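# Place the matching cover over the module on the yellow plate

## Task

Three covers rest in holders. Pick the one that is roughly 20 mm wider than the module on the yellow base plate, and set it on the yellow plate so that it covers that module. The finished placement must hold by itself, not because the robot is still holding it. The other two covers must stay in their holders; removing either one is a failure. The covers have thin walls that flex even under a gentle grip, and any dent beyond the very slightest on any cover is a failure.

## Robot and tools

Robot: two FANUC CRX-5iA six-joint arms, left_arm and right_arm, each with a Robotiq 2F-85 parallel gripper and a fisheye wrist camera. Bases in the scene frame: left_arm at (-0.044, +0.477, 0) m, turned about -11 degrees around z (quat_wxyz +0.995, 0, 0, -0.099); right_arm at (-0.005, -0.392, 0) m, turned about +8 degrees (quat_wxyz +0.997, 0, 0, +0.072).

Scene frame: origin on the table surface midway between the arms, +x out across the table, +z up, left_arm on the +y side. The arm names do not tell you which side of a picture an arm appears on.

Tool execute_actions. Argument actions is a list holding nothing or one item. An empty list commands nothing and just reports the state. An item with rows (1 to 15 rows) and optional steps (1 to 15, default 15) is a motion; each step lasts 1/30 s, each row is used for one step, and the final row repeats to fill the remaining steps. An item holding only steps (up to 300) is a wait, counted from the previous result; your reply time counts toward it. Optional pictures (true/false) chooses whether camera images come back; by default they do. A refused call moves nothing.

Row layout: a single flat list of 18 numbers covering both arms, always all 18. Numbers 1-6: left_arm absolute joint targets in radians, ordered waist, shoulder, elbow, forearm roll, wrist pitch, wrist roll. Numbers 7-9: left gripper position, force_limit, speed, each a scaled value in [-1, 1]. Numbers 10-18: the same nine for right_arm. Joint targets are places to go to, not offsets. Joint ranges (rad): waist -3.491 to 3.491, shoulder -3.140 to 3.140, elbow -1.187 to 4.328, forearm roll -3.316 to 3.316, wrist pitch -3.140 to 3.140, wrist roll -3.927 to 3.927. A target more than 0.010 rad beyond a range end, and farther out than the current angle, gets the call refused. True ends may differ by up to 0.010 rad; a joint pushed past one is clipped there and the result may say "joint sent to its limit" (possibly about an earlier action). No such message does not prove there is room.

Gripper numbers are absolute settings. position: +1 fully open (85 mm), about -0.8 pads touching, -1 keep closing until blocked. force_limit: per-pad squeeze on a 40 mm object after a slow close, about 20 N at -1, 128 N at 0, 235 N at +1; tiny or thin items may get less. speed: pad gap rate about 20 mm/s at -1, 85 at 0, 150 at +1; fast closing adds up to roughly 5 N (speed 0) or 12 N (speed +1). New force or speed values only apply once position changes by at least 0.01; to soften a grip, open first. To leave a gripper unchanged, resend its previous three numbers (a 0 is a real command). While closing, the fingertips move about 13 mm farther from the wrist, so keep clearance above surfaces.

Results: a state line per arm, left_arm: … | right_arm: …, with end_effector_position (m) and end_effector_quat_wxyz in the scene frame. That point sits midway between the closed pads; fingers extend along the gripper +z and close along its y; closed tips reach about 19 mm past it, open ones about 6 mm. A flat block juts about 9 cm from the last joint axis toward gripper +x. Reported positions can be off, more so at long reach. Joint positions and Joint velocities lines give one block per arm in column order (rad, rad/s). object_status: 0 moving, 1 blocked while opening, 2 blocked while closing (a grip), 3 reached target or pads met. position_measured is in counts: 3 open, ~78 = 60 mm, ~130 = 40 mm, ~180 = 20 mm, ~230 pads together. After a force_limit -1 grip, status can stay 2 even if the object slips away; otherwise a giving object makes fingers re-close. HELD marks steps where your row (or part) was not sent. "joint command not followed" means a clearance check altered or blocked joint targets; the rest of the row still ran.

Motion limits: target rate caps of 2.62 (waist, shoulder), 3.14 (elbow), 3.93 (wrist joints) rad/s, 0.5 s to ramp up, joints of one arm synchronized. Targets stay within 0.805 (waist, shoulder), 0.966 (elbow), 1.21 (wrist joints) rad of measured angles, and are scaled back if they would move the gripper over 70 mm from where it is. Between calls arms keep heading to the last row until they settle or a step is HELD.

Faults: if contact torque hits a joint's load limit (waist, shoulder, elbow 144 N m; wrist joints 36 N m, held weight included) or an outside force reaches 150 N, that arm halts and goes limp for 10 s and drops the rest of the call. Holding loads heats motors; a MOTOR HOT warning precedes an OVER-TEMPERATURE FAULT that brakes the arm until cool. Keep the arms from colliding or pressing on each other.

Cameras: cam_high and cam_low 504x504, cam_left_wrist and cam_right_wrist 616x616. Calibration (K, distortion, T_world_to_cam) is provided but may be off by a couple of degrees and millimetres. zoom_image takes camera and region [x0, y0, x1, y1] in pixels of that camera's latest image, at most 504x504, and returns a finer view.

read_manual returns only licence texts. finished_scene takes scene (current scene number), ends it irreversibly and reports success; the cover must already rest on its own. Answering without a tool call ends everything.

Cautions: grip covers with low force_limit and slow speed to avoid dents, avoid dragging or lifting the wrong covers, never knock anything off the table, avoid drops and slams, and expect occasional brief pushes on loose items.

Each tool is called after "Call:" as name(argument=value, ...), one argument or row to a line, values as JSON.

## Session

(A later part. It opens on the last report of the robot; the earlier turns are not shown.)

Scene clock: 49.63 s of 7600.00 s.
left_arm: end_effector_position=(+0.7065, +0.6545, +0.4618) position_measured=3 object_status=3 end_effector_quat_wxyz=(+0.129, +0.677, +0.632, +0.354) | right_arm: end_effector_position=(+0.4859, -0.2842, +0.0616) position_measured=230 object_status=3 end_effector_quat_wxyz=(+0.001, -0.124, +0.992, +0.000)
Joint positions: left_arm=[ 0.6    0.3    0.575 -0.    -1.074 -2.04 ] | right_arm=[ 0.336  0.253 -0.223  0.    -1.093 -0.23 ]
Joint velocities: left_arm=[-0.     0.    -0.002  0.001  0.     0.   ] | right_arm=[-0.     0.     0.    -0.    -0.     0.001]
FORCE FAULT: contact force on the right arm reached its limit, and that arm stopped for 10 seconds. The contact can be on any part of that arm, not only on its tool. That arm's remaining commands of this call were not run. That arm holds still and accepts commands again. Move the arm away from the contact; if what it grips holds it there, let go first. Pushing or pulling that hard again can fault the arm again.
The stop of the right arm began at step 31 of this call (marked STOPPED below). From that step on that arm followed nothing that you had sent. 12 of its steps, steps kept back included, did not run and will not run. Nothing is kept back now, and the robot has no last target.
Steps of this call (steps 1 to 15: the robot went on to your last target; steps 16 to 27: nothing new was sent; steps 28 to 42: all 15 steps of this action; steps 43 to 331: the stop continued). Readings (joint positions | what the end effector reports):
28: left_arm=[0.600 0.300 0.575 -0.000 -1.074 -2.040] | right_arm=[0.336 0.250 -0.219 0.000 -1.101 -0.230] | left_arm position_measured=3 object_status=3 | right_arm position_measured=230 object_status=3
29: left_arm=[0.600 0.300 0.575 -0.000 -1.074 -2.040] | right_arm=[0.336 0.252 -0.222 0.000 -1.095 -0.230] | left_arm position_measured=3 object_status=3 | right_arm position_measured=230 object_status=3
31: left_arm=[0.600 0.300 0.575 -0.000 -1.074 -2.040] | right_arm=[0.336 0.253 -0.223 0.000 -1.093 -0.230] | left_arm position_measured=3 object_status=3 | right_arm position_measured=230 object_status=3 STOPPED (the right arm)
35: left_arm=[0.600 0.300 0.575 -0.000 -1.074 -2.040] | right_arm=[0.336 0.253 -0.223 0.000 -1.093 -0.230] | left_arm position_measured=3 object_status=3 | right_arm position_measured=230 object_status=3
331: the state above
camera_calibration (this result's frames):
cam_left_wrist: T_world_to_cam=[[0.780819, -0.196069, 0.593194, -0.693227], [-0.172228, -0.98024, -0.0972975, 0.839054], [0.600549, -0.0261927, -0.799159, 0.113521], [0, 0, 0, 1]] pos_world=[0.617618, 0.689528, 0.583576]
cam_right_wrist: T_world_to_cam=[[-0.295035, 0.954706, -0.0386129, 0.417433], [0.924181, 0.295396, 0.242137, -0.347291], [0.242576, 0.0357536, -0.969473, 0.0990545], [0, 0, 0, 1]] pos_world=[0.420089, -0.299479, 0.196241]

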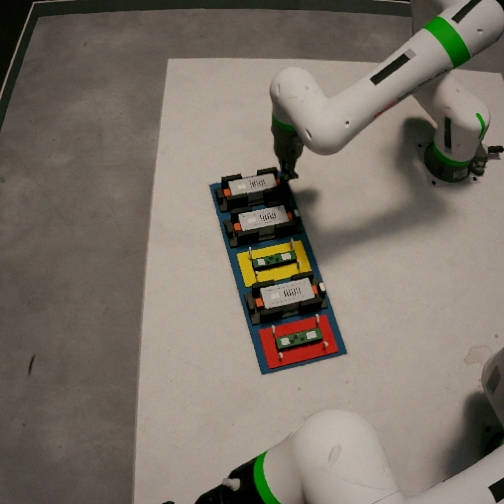

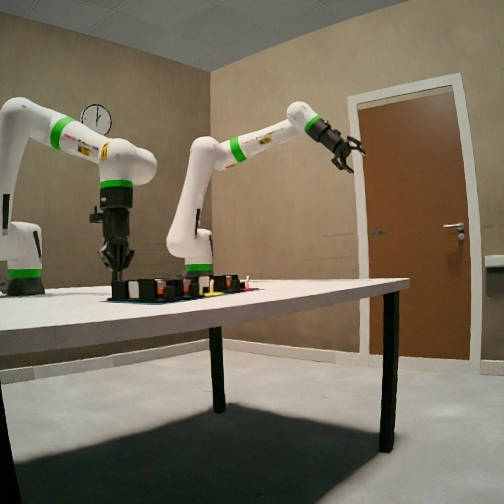

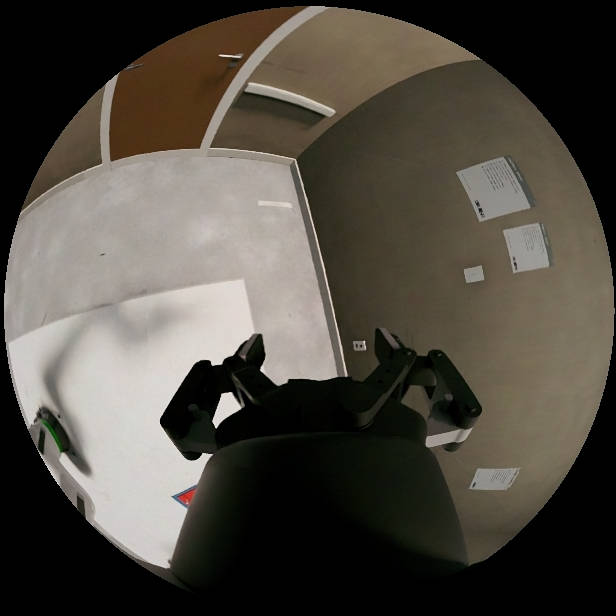

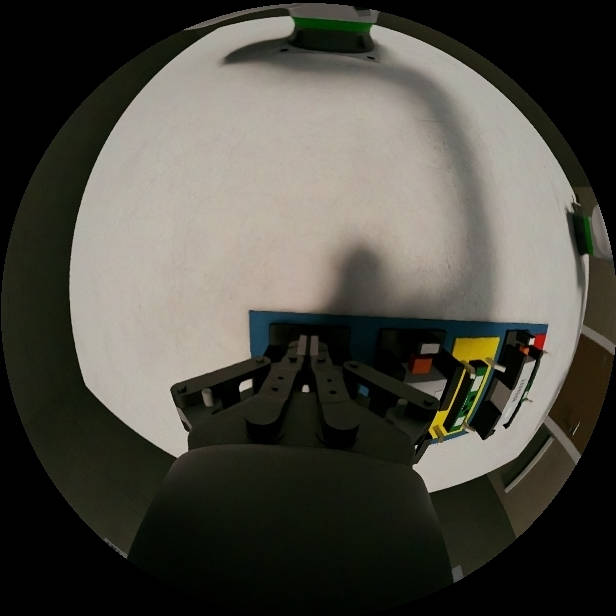

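Call:
execute_actions(
  actions=[
    {"rows":[[0.6,0.3,0.575,0,-1.074,-2.04,1,0,0,0.3357,0.16,-0.10,0,-1.31,-0.23,-0.9,-1,1]],"steps":15},
  ],
)

Call:
zoom_image(
  camera="cam_high",
  region=[240, 150, 330, 240],
)

Call:
zoom_image(
  camera="cam_right_wrist",
  region=[240, 270, 460, 420],
)

Scene clock: 51.00 s of 7600.00 s.
left_arm: end_effector_position=(+0.7065, +0.6545, +0.4618) position_measured=3 object_status=3 end_effector_quat_wxyz=(+0.129, +0.677, +0.632, +0.354) | right_arm: end_effector_position=(+0.4822, -0.2859, +0.1560) position_measured=230 object_status=3 end_effector_quat_wxyz=(+0.000, -0.124, +0.992, +0.000)
Joint positions: left_arm=[ 0.6    0.3    0.575 -0.    -1.074 -2.04 ] | right_arm=[ 0.336  0.16  -0.1   -0.    -1.31  -0.23 ]
Joint velocities: left_arm=[ 0.    -0.    -0.    -0.001  0.    -0.   ] | right_arm=[-0.    -0.     0.002  0.001 -0.     0.002]
Steps of this call (steps 1 to 26: nothing new was sent; steps 27 to 41: all 15 steps of this action). Readings (joint positions | what the end effector reports):
27: left_arm=[0.600 0.300 0.575 -0.000 -1.074 -2.040] | right_arm=[0.336 0.253 -0.223 0.000 -1.093 -0.230] | left_arm position_measured=3 object_status=3 | right_arm position_measured=230 object_status=3
28: left_arm=[0.600 0.300 0.575 -0.000 -1.074 -2.040] | right_arm=[0.336 0.250 -0.219 0.000 -1.101 -0.230] | left_arm position_measured=3 object_status=3 | right_arm position_measured=230 object_status=3
30: left_arm=[0.600 0.300 0.575 -0.000 -1.074 -2.040] | right_arm=[0.336 0.233 -0.196 0.000 -1.141 -0.230] | left_arm position_measured=3 object_status=3 | right_arm position_measured=230 object_status=3
34: left_arm=[0.600 0.300 0.575 -0.000 -1.074 -2.040] | right_arm=[0.336 0.176 -0.121 0.000 -1.272 -0.230] | left_arm position_measured=3 object_status=3 | right_arm position_measured=230 object_status=3
41: the state above
camera_calibration (this result's frames):
cam_left_wrist: T_world_to_cam=[[0.780819, -0.196069, 0.593194, -0.693226], [-0.172228, -0.98024, -0.0972976, 0.839054], [0.600549, -0.0261927, -0.799159, 0.113521], [0, 0, 0, 1]] pos_world=[0.617618, 0.689528, 0.583576]
cam_right_wrist: T_world_to_cam=[[-0.294817, 0.954793, -0.0381307, 0.421473], [0.924443, 0.29509, 0.241508, -0.366291], [0.241842, 0.035951, -0.969649, 0.192028], [0, 0, 0, 1]] pos_world=[0.416432, -0.301234, 0.290733]

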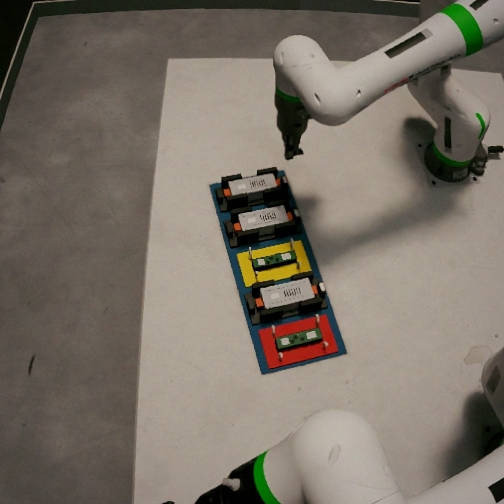

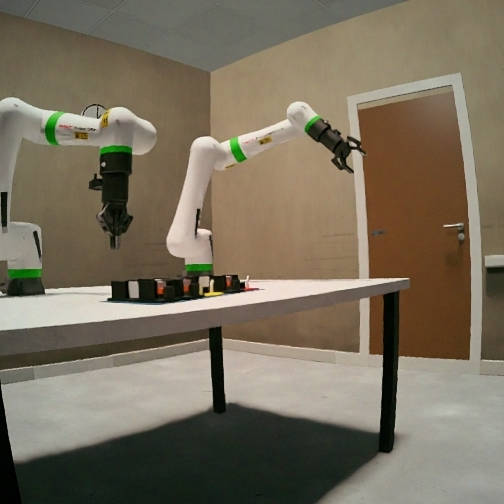

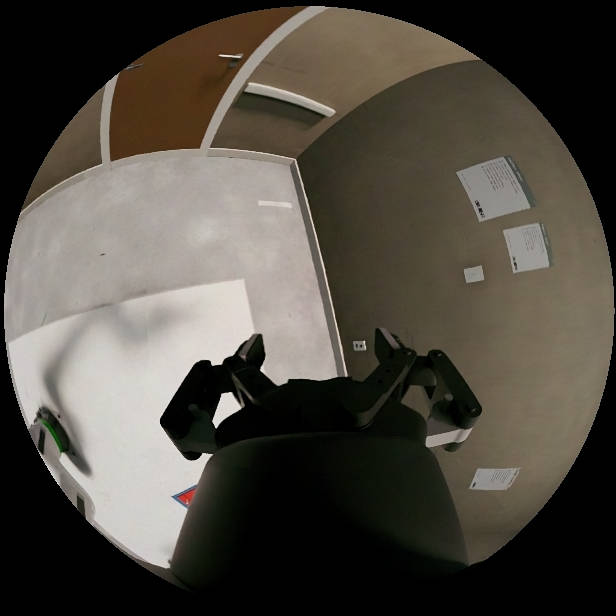

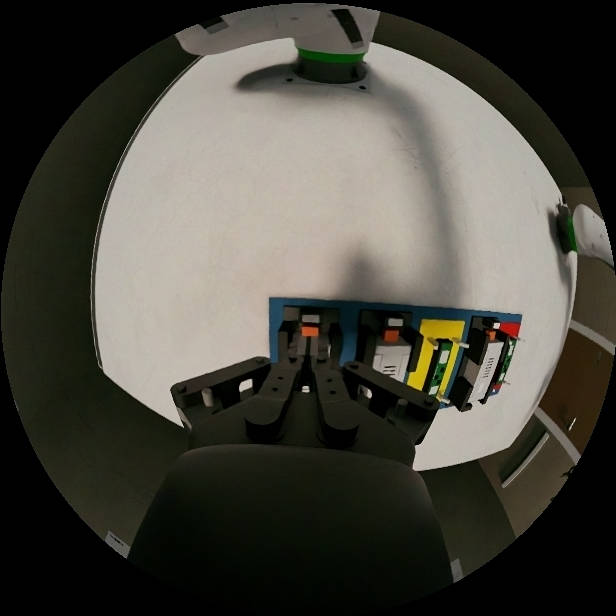

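Region (240, 150, 330, 240) of cam_high's 504x504 image, scaled by 5.600, with more detail than that image has.

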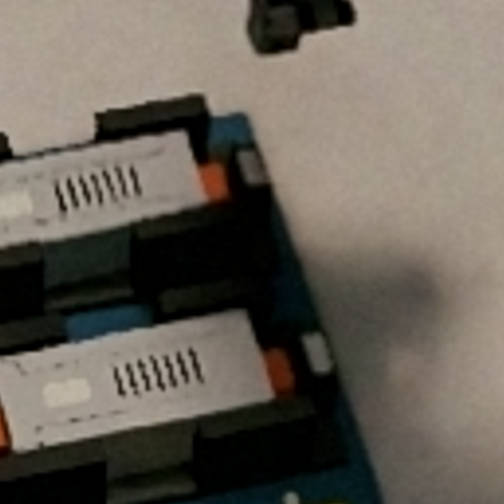

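Region (240, 270, 460, 420) of cam_right_wrist's 616x616 image, scaled by 2.291, with more detail than that image has; it fills the top 344 rows of this view, and the rest is white.

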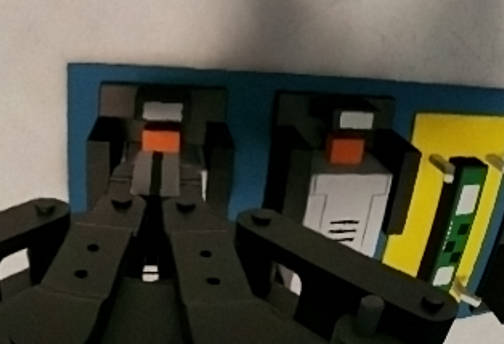

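Call:
execute_actions(
  actions=[
    {"rows":[[0.6,0.3,0.575,0,-1.074,-2.04,1,0,0,0.3008,0.4157,0.1405,0,-1.2956,-0.195,0.58,-1,1]],"steps":15},
  ],
)

Call:
zoom_image(
  camera="cam_right_wrist",
  region=[265, 215, 445, 335],
)

Scene clock: 54.30 s of 7600.00 s.
left_arm: end_effector_position=(+0.7065, +0.6545, +0.4618) position_measured=3 object_status=3 end_effector_quat_wxyz=(+0.129, +0.677, +0.632, +0.354) | right_arm: end_effector_position=(+0.5742, -0.2608, +0.1200) position_measured=69 object_status=0 end_effector_quat_wxyz=(-0.000, -0.124, +0.992, -0.000)
Joint positions: left_arm=[ 0.6    0.3    0.575 -0.    -1.074 -2.04 ] | right_arm=[ 0.301  0.416  0.14   0.    -1.296 -0.195]
Joint velocities: left_arm=[-0.    -0.     0.001  0.    -0.001  0.001] | right_arm=[-0.    -0.     0.009 -0.    -0.     0.001]
Steps of this call (steps 1 to 15: the robot went on to your last target; steps 16 to 84: nothing new was sent; steps 85 to 99: all 15 steps of this action). Readings (joint positions | what the end effector reports):
85: left_arm=[0.600 0.300 0.575 -0.000 -1.074 -2.040] | right_arm=[0.336 0.161 -0.099 0.000 -1.310 -0.230] | left_arm position_measured=3 object_status=3 | right_arm position_measured=230 object_status=0
86: left_arm=[0.600 0.300 0.575 -0.000 -1.074 -2.040] | right_arm=[0.335 0.165 -0.095 0.000 -1.310 -0.230] | left_arm position_measured=3 object_status=3 | right_arm position_measured=228 object_status=0
88: left_arm=[0.600 0.300 0.575 -0.000 -1.074 -2.040] | right_arm=[0.331 0.192 -0.070 0.000 -1.308 -0.226] | left_arm position_measured=3 object_status=3 | right_arm position_measured=210 object_status=0
92: left_arm=[0.600 0.300 0.575 -0.000 -1.074 -2.040] | right_arm=[0.315 0.309 0.040 0.000 -1.302 -0.210] | left_arm position_measured=3 object_status=3 | right_arm position_measured=159 object_status=0
99: the state above
camera_calibration (this result's frames):
cam_left_wrist: T_world_to_cam=[[0.780819, -0.19607, 0.593193, -0.693226], [-0.172228, -0.98024, -0.0972978, 0.839055], [0.600549, -0.0261925, -0.799159, 0.113521], [0, 0, 0, 1]] pos_world=[0.617618, 0.689528, 0.583576]
cam_right_wrist: T_world_to_cam=[[-0.294978, 0.954726, -0.0385536, 0.423428], [0.924628, 0.295388, 0.240435, -0.449986], [0.240938, 0.0352753, -0.969899, 0.134267], [0, 0, 0, 1]] pos_world=[0.508622, -0.276073, 0.254743]

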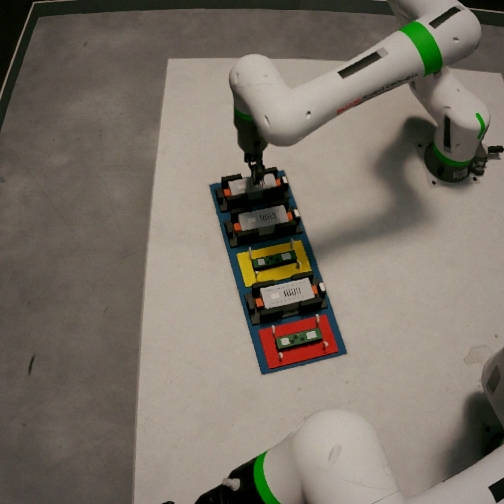

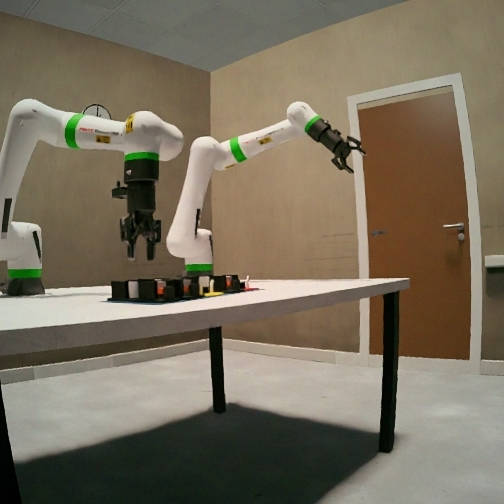

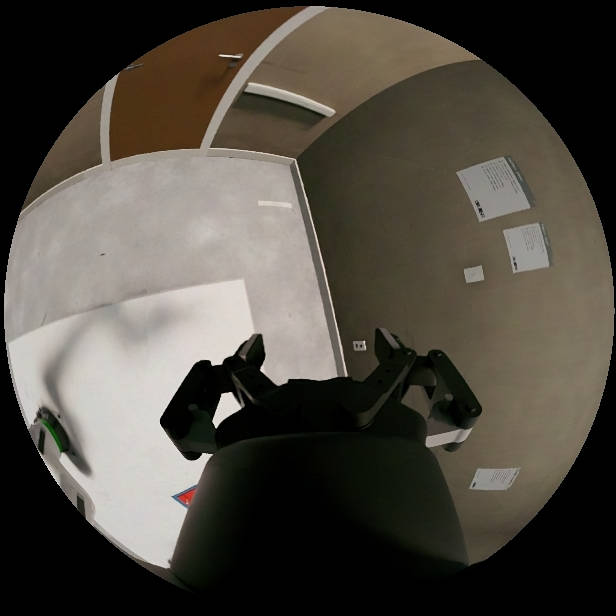

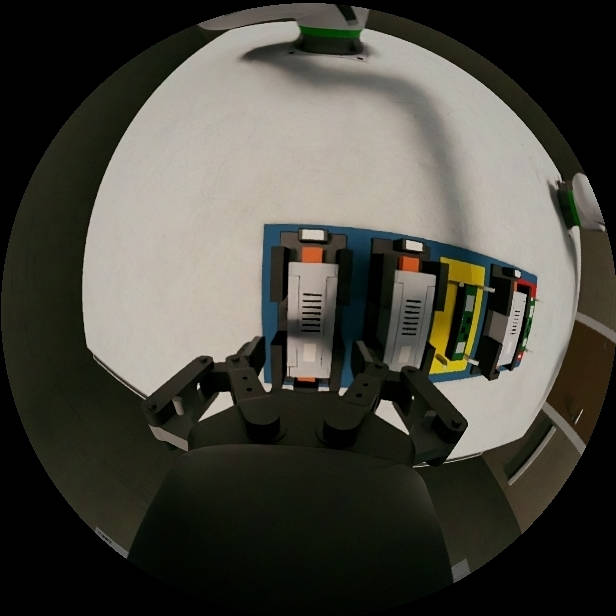

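Region (265, 215, 445, 335) of cam_right_wrist's 616x616 image, scaled by 2.800, with more detail than that image has.

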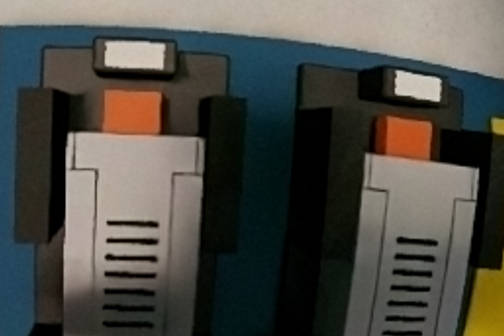

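Call:
execute_actions(
  actions=[
    {"rows":[[0.6,0.3,0.575,0,-1.074,-2.04,1,0,0,0.3008,0.462,0.065,0,-1.174,-0.195,0.3,-1,0],[0.6,0.3,0.575,0,-1.074,-2.04,1,0,0,0.3008,0.462,0.065,0,-1.174,-0.195,0.3,-1,0],[0.6,0.3,0.575,0,-1.074,-2.04,1,0,0,0.3008,0.462,0.065,0,-1.174,-0.195,0.3,-1,0],[0.6,0.3,0.575,0,-1.074,-2.04,1,0,0,0.3008,0.462,0.065,0,-1.174,-0.195,0.3,-1,0],[0.6,0.3,0.575,0,-1.074,-2.04,1,0,0,0.3008,0.462,0.065,0,-1.174,-0.195,0.3,-1,0],[0.6,0.3,0.575,0,-1.074,-2.04,1,0,0,0.3008,0.471,0.055,0,-1.155,-0.195,0.3,-1,0]],"steps":15},
  ],
  pictures=false,
)

Call:
execute_actions(
  actions=[
    {"rows":[[0.6,0.3,0.575,0,-1.074,-2.04,1,0,0,0.3008,0.471,0.055,0,-1.155,-0.195,-1,-1,-1]],"steps":15},
  ],
  pictures=false,
)

Call:
execute_actions(
  actions=[
    {"steps":15},
  ],
)

Scene clock: 58.63 s of 7600.00 s.
left_arm: end_effector_position=(+0.7065, +0.6545, +0.4618) position_measured=3 object_status=3 end_effector_quat_wxyz=(+0.129, +0.677, +0.632, +0.354) | right_arm: end_effector_position=(+0.5743, -0.2608, +0.0534) position_measured=91 object_status=0 end_effector_quat_wxyz=(-0.000, -0.124, +0.992, -0.000)
Joint positions: left_arm=[ 0.6    0.3    0.575 -0.    -1.074 -2.04 ] | right_arm=[ 0.301  0.471  0.055 -0.    -1.155 -0.195]
Joint velocities: left_arm=[-0.001 -0.     0.     0.001  0.001 -0.   ] | right_arm=[-0.     0.    -0.001  0.     0.001 -0.001]
Steps of this call (steps 1 to 15: the robot went on to your last target; steps 16 to 90: nothing new was sent; then 0.83 s passed at rest; steps 91 to 105: all 15 steps of this action). Readings (joint positions | what the end effector reports):
91: left_arm=[0.600 0.300 0.575 -0.000 -1.074 -2.040] | right_arm=[0.301 0.416 0.140 -0.000 -1.295 -0.195] | left_arm position_measured=3 object_status=3 | right_arm position_measured=56 object_status=0
92: left_arm=[0.600 0.300 0.575 -0.000 -1.074 -2.040] | right_arm=[0.301 0.418 0.136 -0.000 -1.287 -0.195] | left_arm position_measured=3 object_status=3 | right_arm position_measured=58 object_status=0
94: left_arm=[0.600 0.300 0.575 -0.000 -1.074 -2.040] | right_arm=[0.301 0.433 0.111 0.000 -1.248 -0.195] | left_arm position_measured=3 object_status=3 | right_arm position_measured=68 object_status=0
98: left_arm=[0.600 0.300 0.575 -0.000 -1.074 -2.040] | right_arm=[0.301 0.467 0.060 -0.000 -1.165 -0.195] | left_arm position_measured=3 object_status=3 | right_arm position_measured=88 object_status=0
105: the state above

Scene clock: 59.13 s of 7600.00 s.
left_arm: end_effector_position=(+0.7065, +0.6545, +0.4618) position_measured=3 object_status=3 end_effector_quat_wxyz=(+0.129, +0.677, +0.632, +0.354) | right_arm: end_effector_position=(+0.5743, -0.2608, +0.0534) position_measured=113 object_status=0 end_effector_quat_wxyz=(-0.000, -0.124, +0.992, -0.000)
Joint positions: left_arm=[ 0.6    0.3    0.575 -0.    -1.074 -2.04 ] | right_arm=[ 0.301  0.471  0.055 -0.    -1.155 -0.195]
Joint velocities: left_arm=[-0.    -0.001 -0.001  0.001 -0.002 -0.   ] | right_arm=[ 0.     0.    -0.001 -0.001 -0.001 -0.001]
Steps of this call (steps 1 to 15: all 15 steps of this action). Readings (joint positions | what the end effector reports):
1: left_arm=[0.600 0.300 0.575 -0.000 -1.074 -2.040] | right_arm=[0.301 0.471 0.055 -0.000 -1.155 -0.195] | left_arm position_measured=3 object_status=3 | right_arm position_measured=91 object_status=0
2: left_arm=[0.600 0.300 0.575 -0.000 -1.074 -2.040] | right_arm=[0.301 0.471 0.055 -0.000 -1.155 -0.195] | left_arm position_measured=3 object_status=3 | right_arm position_measured=91 object_status=0
4: left_arm=[0.600 0.300 0.575 -0.000 -1.074 -2.040] | right_arm=[0.301 0.471 0.055 -0.000 -1.155 -0.195] | left_arm position_measured=3 object_status=3 | right_arm position_measured=94 object_status=0
8: left_arm=[0.600 0.300 0.575 -0.000 -1.074 -2.040] | right_arm=[0.301 0.471 0.055 -0.000 -1.155 -0.195] | left_arm position_measured=3 object_status=3 | right_arm position_measured=100 object_status=0
15: the state above

Scene clock: 59.63 s of 7600.00 s.
left_arm: end_effector_position=(+0.7065, +0.6545, +0.4618) position_measured=3 object_status=3 end_effector_quat_wxyz=(+0.129, +0.677, +0.632, +0.354) | right_arm: end_effector_position=(+0.5743, -0.2608, +0.0534) position_measured=122 object_status=2 end_effector_quat_wxyz=(-0.000, -0.124, +0.992, -0.000)
Joint positions: left_arm=[ 0.6    0.3    0.575 -0.    -1.074 -2.04 ] | right_arm=[ 0.301  0.471  0.055 -0.    -1.155 -0.195]
Joint velocities: left_arm=[ 0.001 -0.    -0.    -0.     0.     0.   ] | right_arm=[-0.     0.    -0.    -0.    -0.     0.001]
Steps of this call (steps 1 to 15: the robot went on to your last target). Readings (joint positions | what the end effector reports):
1: left_arm=[0.600 0.300 0.575 -0.000 -1.074 -2.040] | right_arm=[0.301 0.471 0.055 0.000 -1.155 -0.195] | left_arm position_measured=3 object_status=3 | right_arm position_measured=115 object_status=0
2: left_arm=[0.600 0.300 0.575 -0.000 -1.074 -2.040] | right_arm=[0.301 0.471 0.055 -0.000 -1.155 -0.195] | left_arm position_measured=3 object_status=3 | right_arm position_measured=116 object_status=0
4: left_arm=[0.600 0.300 0.575 -0.000 -1.074 -2.040] | right_arm=[0.301 0.471 0.055 -0.000 -1.155 -0.195] | left_arm position_measured=3 object_status=3 | right_arm position_measured=119 object_status=0
8: left_arm=[0.600 0.300 0.575 -0.000 -1.074 -2.040] | right_arm=[0.301 0.471 0.055 -0.000 -1.155 -0.195] | left_arm position_measured=3 object_status=3 | right_arm position_measured=122 object_status=0
15: the state above
All arms were judged still, so your last target was given up. Only a new action makes them travel on or press farther. Fingers that are still opening or closing keep moving.
camera_calibration (this result's frames):
cam_left_wrist: T_world_to_cam=[[0.780819, -0.196069, 0.593194, -0.693226], [-0.172228, -0.98024, -0.0972977, 0.839054], [0.600549, -0.0261925, -0.799159, 0.113521], [0, 0, 0, 1]] pos_world=[0.617618, 0.689528, 0.583577]
cam_right_wrist: T_world_to_cam=[[-0.294964, 0.954733, -0.0384882, 0.420849], [0.924611, 0.295355, 0.240541, -0.43406], [0.24102, 0.0353644, -0.969876, 0.0696667], [0, 0, 0, 1]] pos_world=[0.508681, -0.27606, 0.188175]

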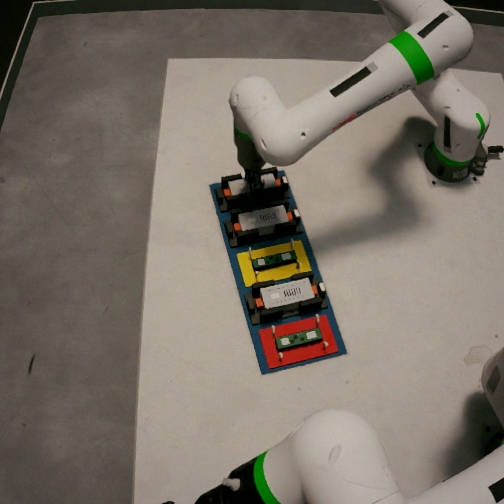

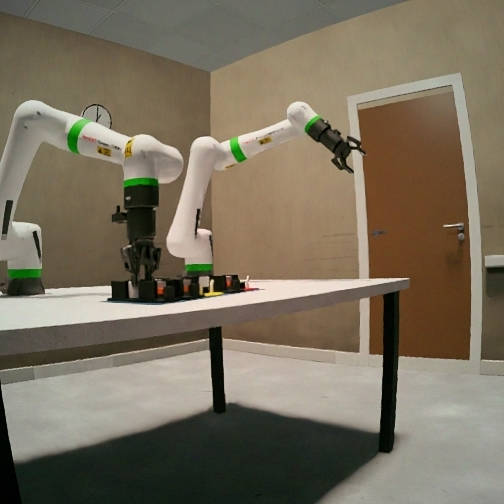

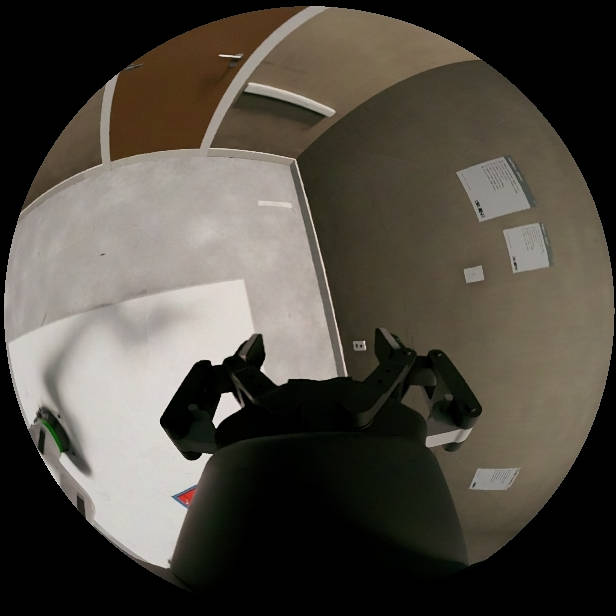

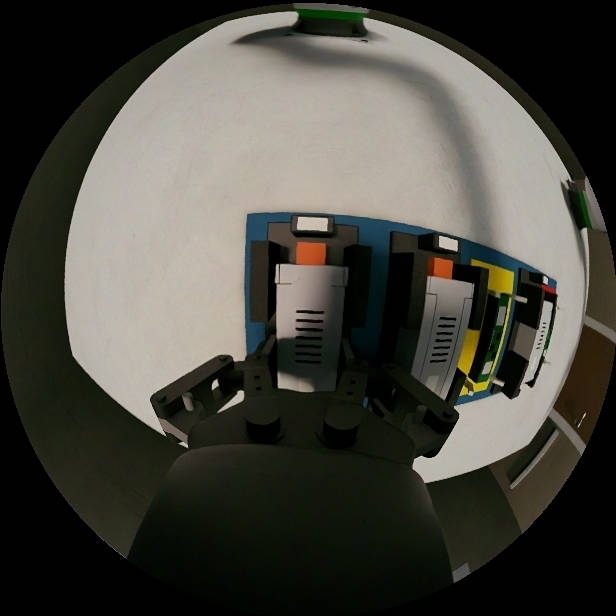

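Call:
execute_actions(
  actions=[
    {"rows":[[0.6,0.3,0.575,0,-1.074,-2.04,1,0,0,0.3008,0.469,0.0575,0,-1.160,-0.195,-1,-1,-1],[0.6,0.3,0.575,0,-1.074,-2.04,1,0,0,0.3008,0.469,0.0575,0,-1.160,-0.195,-1,-1,-1],[0.6,0.3,0.575,0,-1.074,-2.04,1,0,0,0.3008,0.469,0.0575,0,-1.160,-0.195,-1,-1,-1],[0.6,0.3,0.575,0,-1.074,-2.04,1,0,0,0.3008,0.469,0.0575,0,-1.160,-0.195,-1,-1,-1],[0.6,0.3,0.575,0,-1.074,-2.04,1,0,0,0.3008,0.467,0.060,0,-1.165,-0.195,-1,-1,-1]],"steps":15},
  ],
)

Call:
zoom_image(
  camera="cam_right_wrist",
  region=[220, 200, 420, 400],
)

Call:
zoom_image(
  camera="cam_low",
  region=[100, 250, 200, 312],
)

Scene clock: 61.77 s of 7600.00 s.
left_arm: end_effector_position=(+0.7065, +0.6545, +0.4618) position_measured=3 object_status=3 end_effector_quat_wxyz=(+0.129, +0.677, +0.632, +0.354) | right_arm: end_effector_position=(+0.5741, -0.2609, +0.0577) position_measured=122 object_status=2 end_effector_quat_wxyz=(-0.001, -0.124, +0.992, -0.000)
Joint positions: left_arm=[ 0.6    0.3    0.575 -0.    -1.074 -2.04 ] | right_arm=[ 0.301  0.467  0.06  -0.    -1.165 -0.195]
Joint velocities: left_arm=[-0.     0.001  0.    -0.001 -0.    -0.   ] | right_arm=[ 0.001 -0.     0.     0.     0.    -0.001]
Steps of this call (steps 1 to 49: nothing new was sent; steps 50 to 64: all 15 steps of this action). Readings (joint positions | what the end effector reports):
50: left_arm=[0.600 0.300 0.575 -0.000 -1.074 -2.040] | right_arm=[0.301 0.471 0.055 -0.000 -1.156 -0.195] | left_arm position_measured=3 object_status=3 | right_arm position_measured=122 object_status=2
51: left_arm=[0.600 0.300 0.575 -0.000 -1.074 -2.040] | right_arm=[0.301 0.470 0.056 -0.000 -1.158 -0.195] | left_arm position_measured=3 object_status=3 | right_arm position_measured=122 object_status=2
53: left_arm=[0.600 0.300 0.575 -0.000 -1.074 -2.040] | right_arm=[0.301 0.469 0.057 -0.000 -1.160 -0.195] | left_arm position_measured=3 object_status=3 | right_arm position_measured=122 object_status=2
57: left_arm=[0.600 0.300 0.575 -0.000 -1.074 -2.040] | right_arm=[0.301 0.467 0.060 -0.000 -1.165 -0.195] | left_arm position_measured=3 object_status=3 | right_arm position_measured=122 object_status=2
64: the state above
camera_calibration (this result's frames):
cam_left_wrist: T_world_to_cam=[[0.780819, -0.196069, 0.593193, -0.693226], [-0.172228, -0.98024, -0.0972976, 0.839054], [0.600549, -0.0261927, -0.799159, 0.113521], [0, 0, 0, 1]] pos_world=[0.617618, 0.689528, 0.583576]
cam_right_wrist: T_world_to_cam=[[-0.295, 0.954716, -0.0386363, 0.421074], [0.924834, 0.295461, 0.239552, -0.434897], [0.24012, 0.0349358, -0.970114, 0.0742964], [0, 0, 0, 1]] pos_world=[0.508584, -0.276106, 0.192525]

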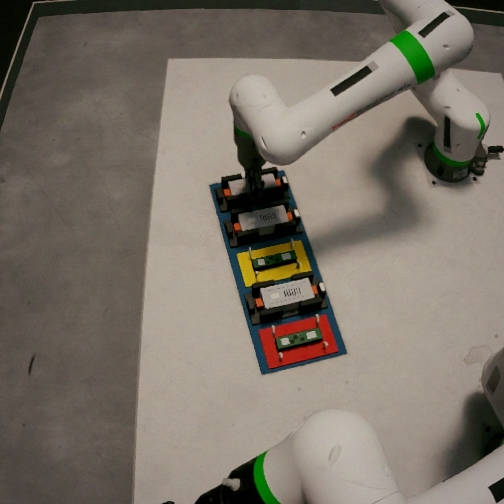

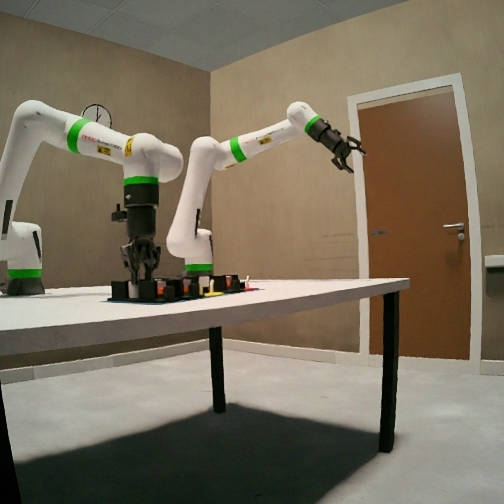

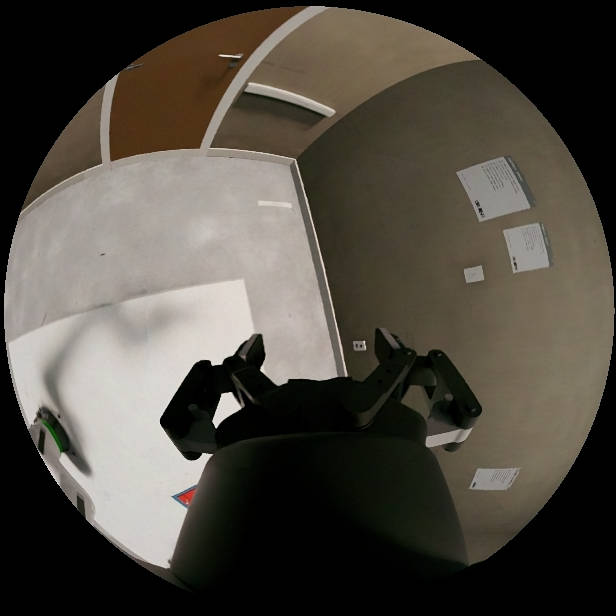

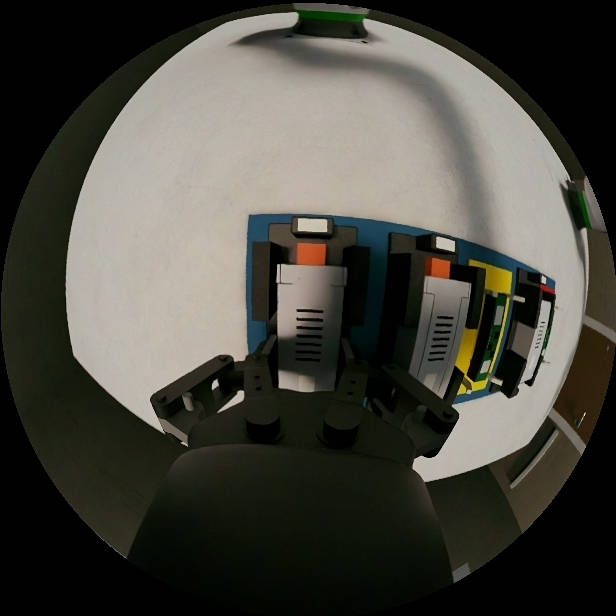

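Region (220, 200, 420, 400) of cam_right_wrist's 616x616 image, scaled by 2.520, with more detail than that image has.

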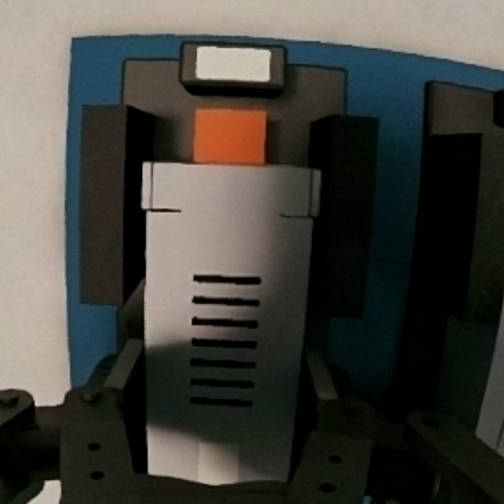

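Region (100, 250, 200, 312) of cam_low's 504x504 image, scaled by 5.040, with more detail than that image has; it fills the top 312 rows of this view, and the rest is white.

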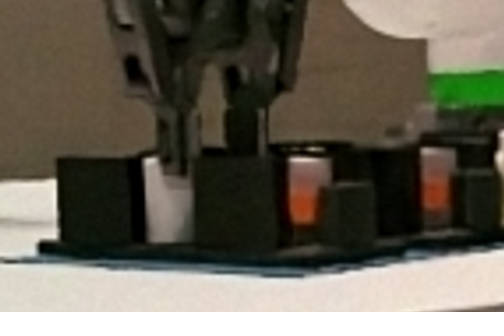

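Call:
execute_actions(
  actions=[
    {"rows":[[0.6,0.3,0.575,0,-1.074,-2.04,1,0,0,0.3008,0.467,0.060,0,-1.165,-0.195,0.58,-1,1]],"steps":10},
  ],
  pictures=false,
)

Call:
execute_actions(
  actions=[
    {"rows":[[0.6,0.3,0.575,0,-1.074,-2.04,1,0,0,0.3008,0.39,0.30,0,-1.48,-0.195,0.58,-1,1]],"steps":15},
  ],
  pictures=false,
)

Call:
execute_actions(
  actions=[
    {"rows":[[0.6,0.3,0.575,0,-1.074,-2.04,1,0,0,-0.142,0.39,0.30,3.1416,1.48,0.248,0.58,-1,1]],"steps":15},
  ],
  pictures=false,
)

Call:
execute_actions(
  actions=[
    {"steps":50},
  ],
)

Scene clock: 66.00 s of 7600.00 s.
left_arm: end_effector_position=(+0.7065, +0.6545, +0.4618) position_measured=3 object_status=3 end_effector_quat_wxyz=(+0.129, +0.677, +0.632, +0.354) | right_arm: end_effector_position=(+0.5741, -0.2609, +0.0578) position_measured=58 object_status=0 end_effector_quat_wxyz=(-0.000, -0.124, +0.992, -0.000)
Joint positions: left_arm=[ 0.6    0.3    0.575 -0.    -1.074 -2.04 ] | right_arm=[ 0.301  0.467  0.06   0.    -1.165 -0.195]
Joint velocities: left_arm=[ 0.001 -0.001 -0.001  0.     0.001 -0.   ] | right_arm=[-0.     0.    -0.    -0.    -0.     0.001]
Steps of this call (steps 1 to 15: the robot went on to your last target; steps 16 to 90: nothing new was sent; then 0.90 s passed at rest; steps 91 to 100: all 10 steps of this action). Readings (joint positions | what the end effector reports):
91: left_arm=[0.600 0.300 0.575 -0.000 -1.074 -2.040] | right_arm=[0.301 0.467 0.060 -0.000 -1.165 -0.195] | left_arm position_measured=3 object_status=3 | right_arm position_measured=122 object_status=0
92: left_arm=[0.600 0.300 0.575 -0.000 -1.074 -2.040] | right_arm=[0.301 0.467 0.060 0.000 -1.165 -0.195] | left_arm position_measured=3 object_status=3 | right_arm position_measured=120 object_status=0
94: left_arm=[0.600 0.300 0.575 -0.000 -1.074 -2.040] | right_arm=[0.301 0.467 0.060 0.000 -1.165 -0.195] | left_arm position_measured=3 object_status=3 | right_arm position_measured=102 object_status=0
98: left_arm=[0.600 0.300 0.575 -0.000 -1.074 -2.040] | right_arm=[0.301 0.467 0.060 0.000 -1.165 -0.195] | left_arm position_measured=3 object_status=3 | right_arm position_measured=62 object_status=0
100: the state above

Scene clock: 66.50 s of 7600.00 s.
left_arm: end_effector_position=(+0.7065, +0.6545, +0.4618) position_measured=3 object_status=3 end_effector_quat_wxyz=(+0.129, +0.677, +0.632, +0.354) | right_arm: end_effector_position=(+0.5788, -0.2587, +0.2022) position_measured=56 object_status=3 end_effector_quat_wxyz=(+0.000, -0.124, +0.992, +0.000)
Joint positions: left_arm=[ 0.6    0.3    0.575 -0.    -1.074 -2.04 ] | right_arm=[ 0.301  0.39   0.299  0.    -1.48  -0.195]
Joint velocities: left_arm=[-0.     0.     0.001 -0.001 -0.001  0.   ] | right_arm=[ 0.001  0.004  0.     0.    -0.012  0.   ]
Steps of this call (steps 1 to 15: all 15 steps of this action). Readings (joint positions | what the end effector reports):
1: left_arm=[0.600 0.300 0.575 -0.000 -1.074 -2.040] | right_arm=[0.301 0.467 0.061 0.000 -1.166 -0.195] | left_arm position_measured=3 object_status=3 | right_arm position_measured=57 object_status=0
2: left_arm=[0.600 0.300 0.575 -0.000 -1.074 -2.040] | right_arm=[0.301 0.466 0.066 0.000 -1.173 -0.195] | left_arm position_measured=3 object_status=3 | right_arm position_measured=57 object_status=0
4: left_arm=[0.600 0.300 0.575 -0.000 -1.074 -2.040] | right_arm=[0.301 0.456 0.097 0.000 -1.213 -0.195] | left_arm position_measured=3 object_status=3 | right_arm position_measured=57 object_status=0
8: left_arm=[0.600 0.300 0.575 -0.000 -1.074 -2.040] | right_arm=[0.301 0.421 0.202 0.000 -1.352 -0.195] | left_arm position_measured=3 object_status=3 | right_arm position_measured=56 object_status=0
15: the state above

Scene clock: 67.00 s of 7600.00 s.
left_arm: end_effector_position=(+0.7065, +0.6545, +0.4618) position_measured=3 object_status=3 end_effector_quat_wxyz=(+0.129, +0.677, +0.632, +0.354) | right_arm: end_effector_position=(+0.7416, -0.3844, +0.2943) position_measured=56 object_status=3 end_effector_quat_wxyz=(+0.218, -0.172, +0.950, -0.142)
Joint positions: left_arm=[ 0.6    0.3    0.575 -0.    -1.074 -2.04 ] | right_arm=[ 0.177  0.39   0.3    0.381 -1.099 -0.071]
Joint velocities: left_arm=[-0.001 -0.     0.001 -0.     0.001 -0.   ] | right_arm=[-0.257  0.     0.     0.924  0.926  0.256]
Steps of this call (steps 1 to 15: all 15 steps of this action). Readings (joint positions | what the end effector reports):
1: left_arm=[0.600 0.300 0.575 -0.000 -1.074 -2.040] | right_arm=[0.301 0.390 0.300 0.001 -1.479 -0.195] | left_arm position_measured=3 object_status=3 | right_arm position_measured=56 object_status=3
2: left_arm=[0.600 0.300 0.575 -0.000 -1.074 -2.040] | right_arm=[0.299 0.390 0.300 0.008 -1.472 -0.192] | left_arm position_measured=3 object_status=3 | right_arm position_measured=56 object_status=3
4: left_arm=[0.600 0.300 0.575 -0.000 -1.074 -2.040] | right_arm=[0.284 0.390 0.300 0.048 -1.432 -0.177] | left_arm position_measured=3 object_status=3 | right_arm position_measured=56 object_status=3
8: left_arm=[0.600 0.300 0.575 -0.000 -1.074 -2.040] | right_arm=[0.242 0.390 0.300 0.168 -1.312 -0.136] | left_arm position_measured=3 object_status=3 | right_arm position_measured=56 object_status=3
15: the state above

Scene clock: 68.67 s of 7600.00 s.
left_arm: end_effector_position=(+0.7065, +0.6545, +0.4618) position_measured=3 object_status=3 end_effector_quat_wxyz=(+0.129, +0.677, +0.632, +0.354) | right_arm: end_effector_position=(+0.7819, -0.0916, +0.4364) position_measured=56 object_status=3 end_effector_quat_wxyz=(-0.330, +0.882, -0.052, +0.331)
Joint positions: left_arm=[ 0.6    0.3    0.575 -0.    -1.074 -2.04 ] | right_arm=[-0.088  0.39   0.3    2.345  0.801  0.194]
Joint velocities: left_arm=[-0.001 -0.     0.001  0.    -0.     0.   ] | right_arm=[-0.076  0.    -0.     1.106  0.944  0.075]
Steps of this call (steps 1 to 50: the robot went on to your last target). Readings (joint positions | what the end effector reports):
1: left_arm=[0.600 0.300 0.575 -0.000 -1.074 -2.040] | right_arm=[0.169 0.390 0.300 0.413 -1.067 -0.063] | left_arm position_measured=3 object_status=3 | right_arm position_measured=56 object_status=3
2: left_arm=[0.600 0.300 0.575 -0.000 -1.074 -2.040] | right_arm=[0.160 0.390 0.300 0.445 -1.035 -0.054] | left_arm position_measured=3 object_status=3 | right_arm position_measured=56 object_status=3
4: left_arm=[0.600 0.300 0.575 -0.000 -1.074 -2.040] | right_arm=[0.144 0.390 0.300 0.510 -0.970 -0.037] | left_arm position_measured=3 object_status=3 | right_arm position_measured=56 object_status=3
8: left_arm=[0.600 0.300 0.575 -0.000 -1.074 -2.040] | right_arm=[0.112 0.390 0.300 0.646 -0.834 -0.006] | left_arm position_measured=3 object_status=3 | right_arm position_measured=56 object_status=3
50: the state above
camera_calibration (this result's frames):
cam_left_wrist: T_world_to_cam=[[0.780819, -0.196069, 0.593194, -0.693226], [-0.172228, -0.98024, -0.0972977, 0.839054], [0.600549, -0.0261925, -0.799159, 0.113521], [0, 0, 0, 1]] pos_world=[0.617618, 0.689528, 0.583576]
cam_right_wrist: T_world_to_cam=[[0.189047, -0.769197, -0.610407, 0.0484856], [-0.892736, 0.124284, -0.433101, 0.931166], [0.409003, 0.626809, -0.663195, 0.174125], [0, 0, 0, 1]] pos_world=[0.750902, -0.187576, 0.548363]

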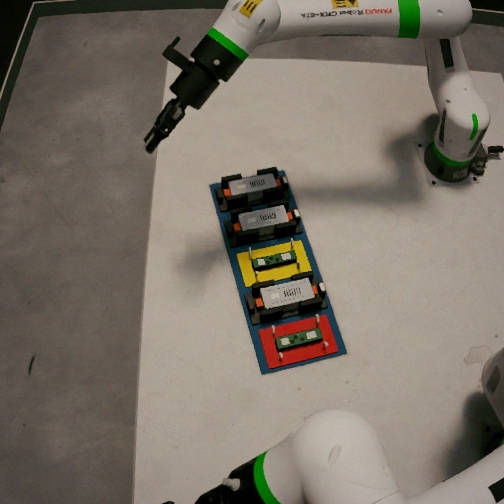

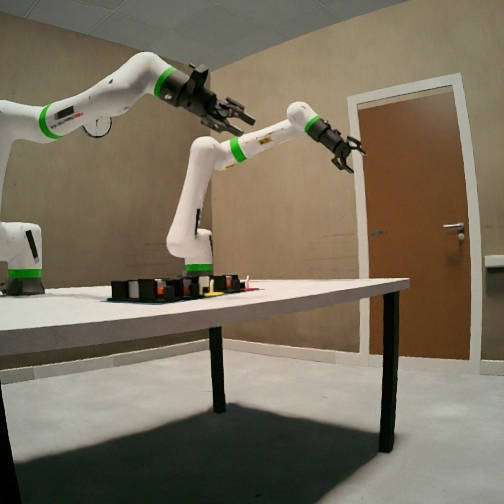

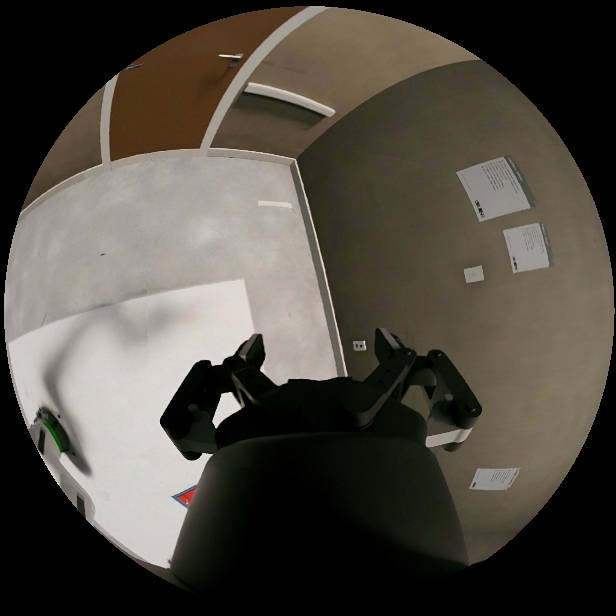

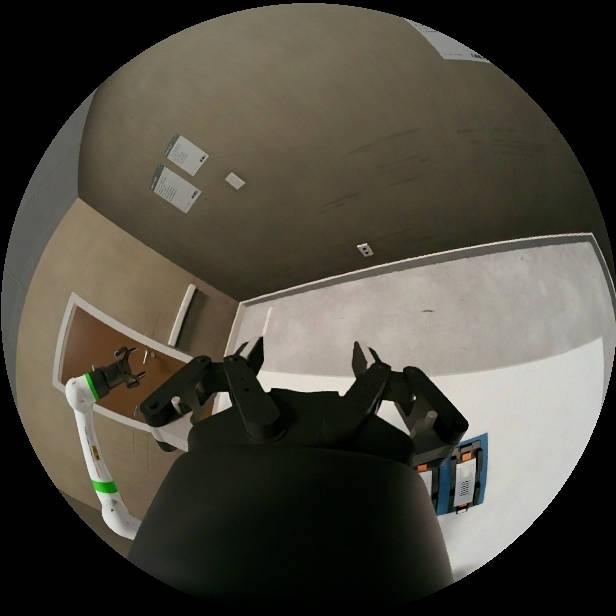

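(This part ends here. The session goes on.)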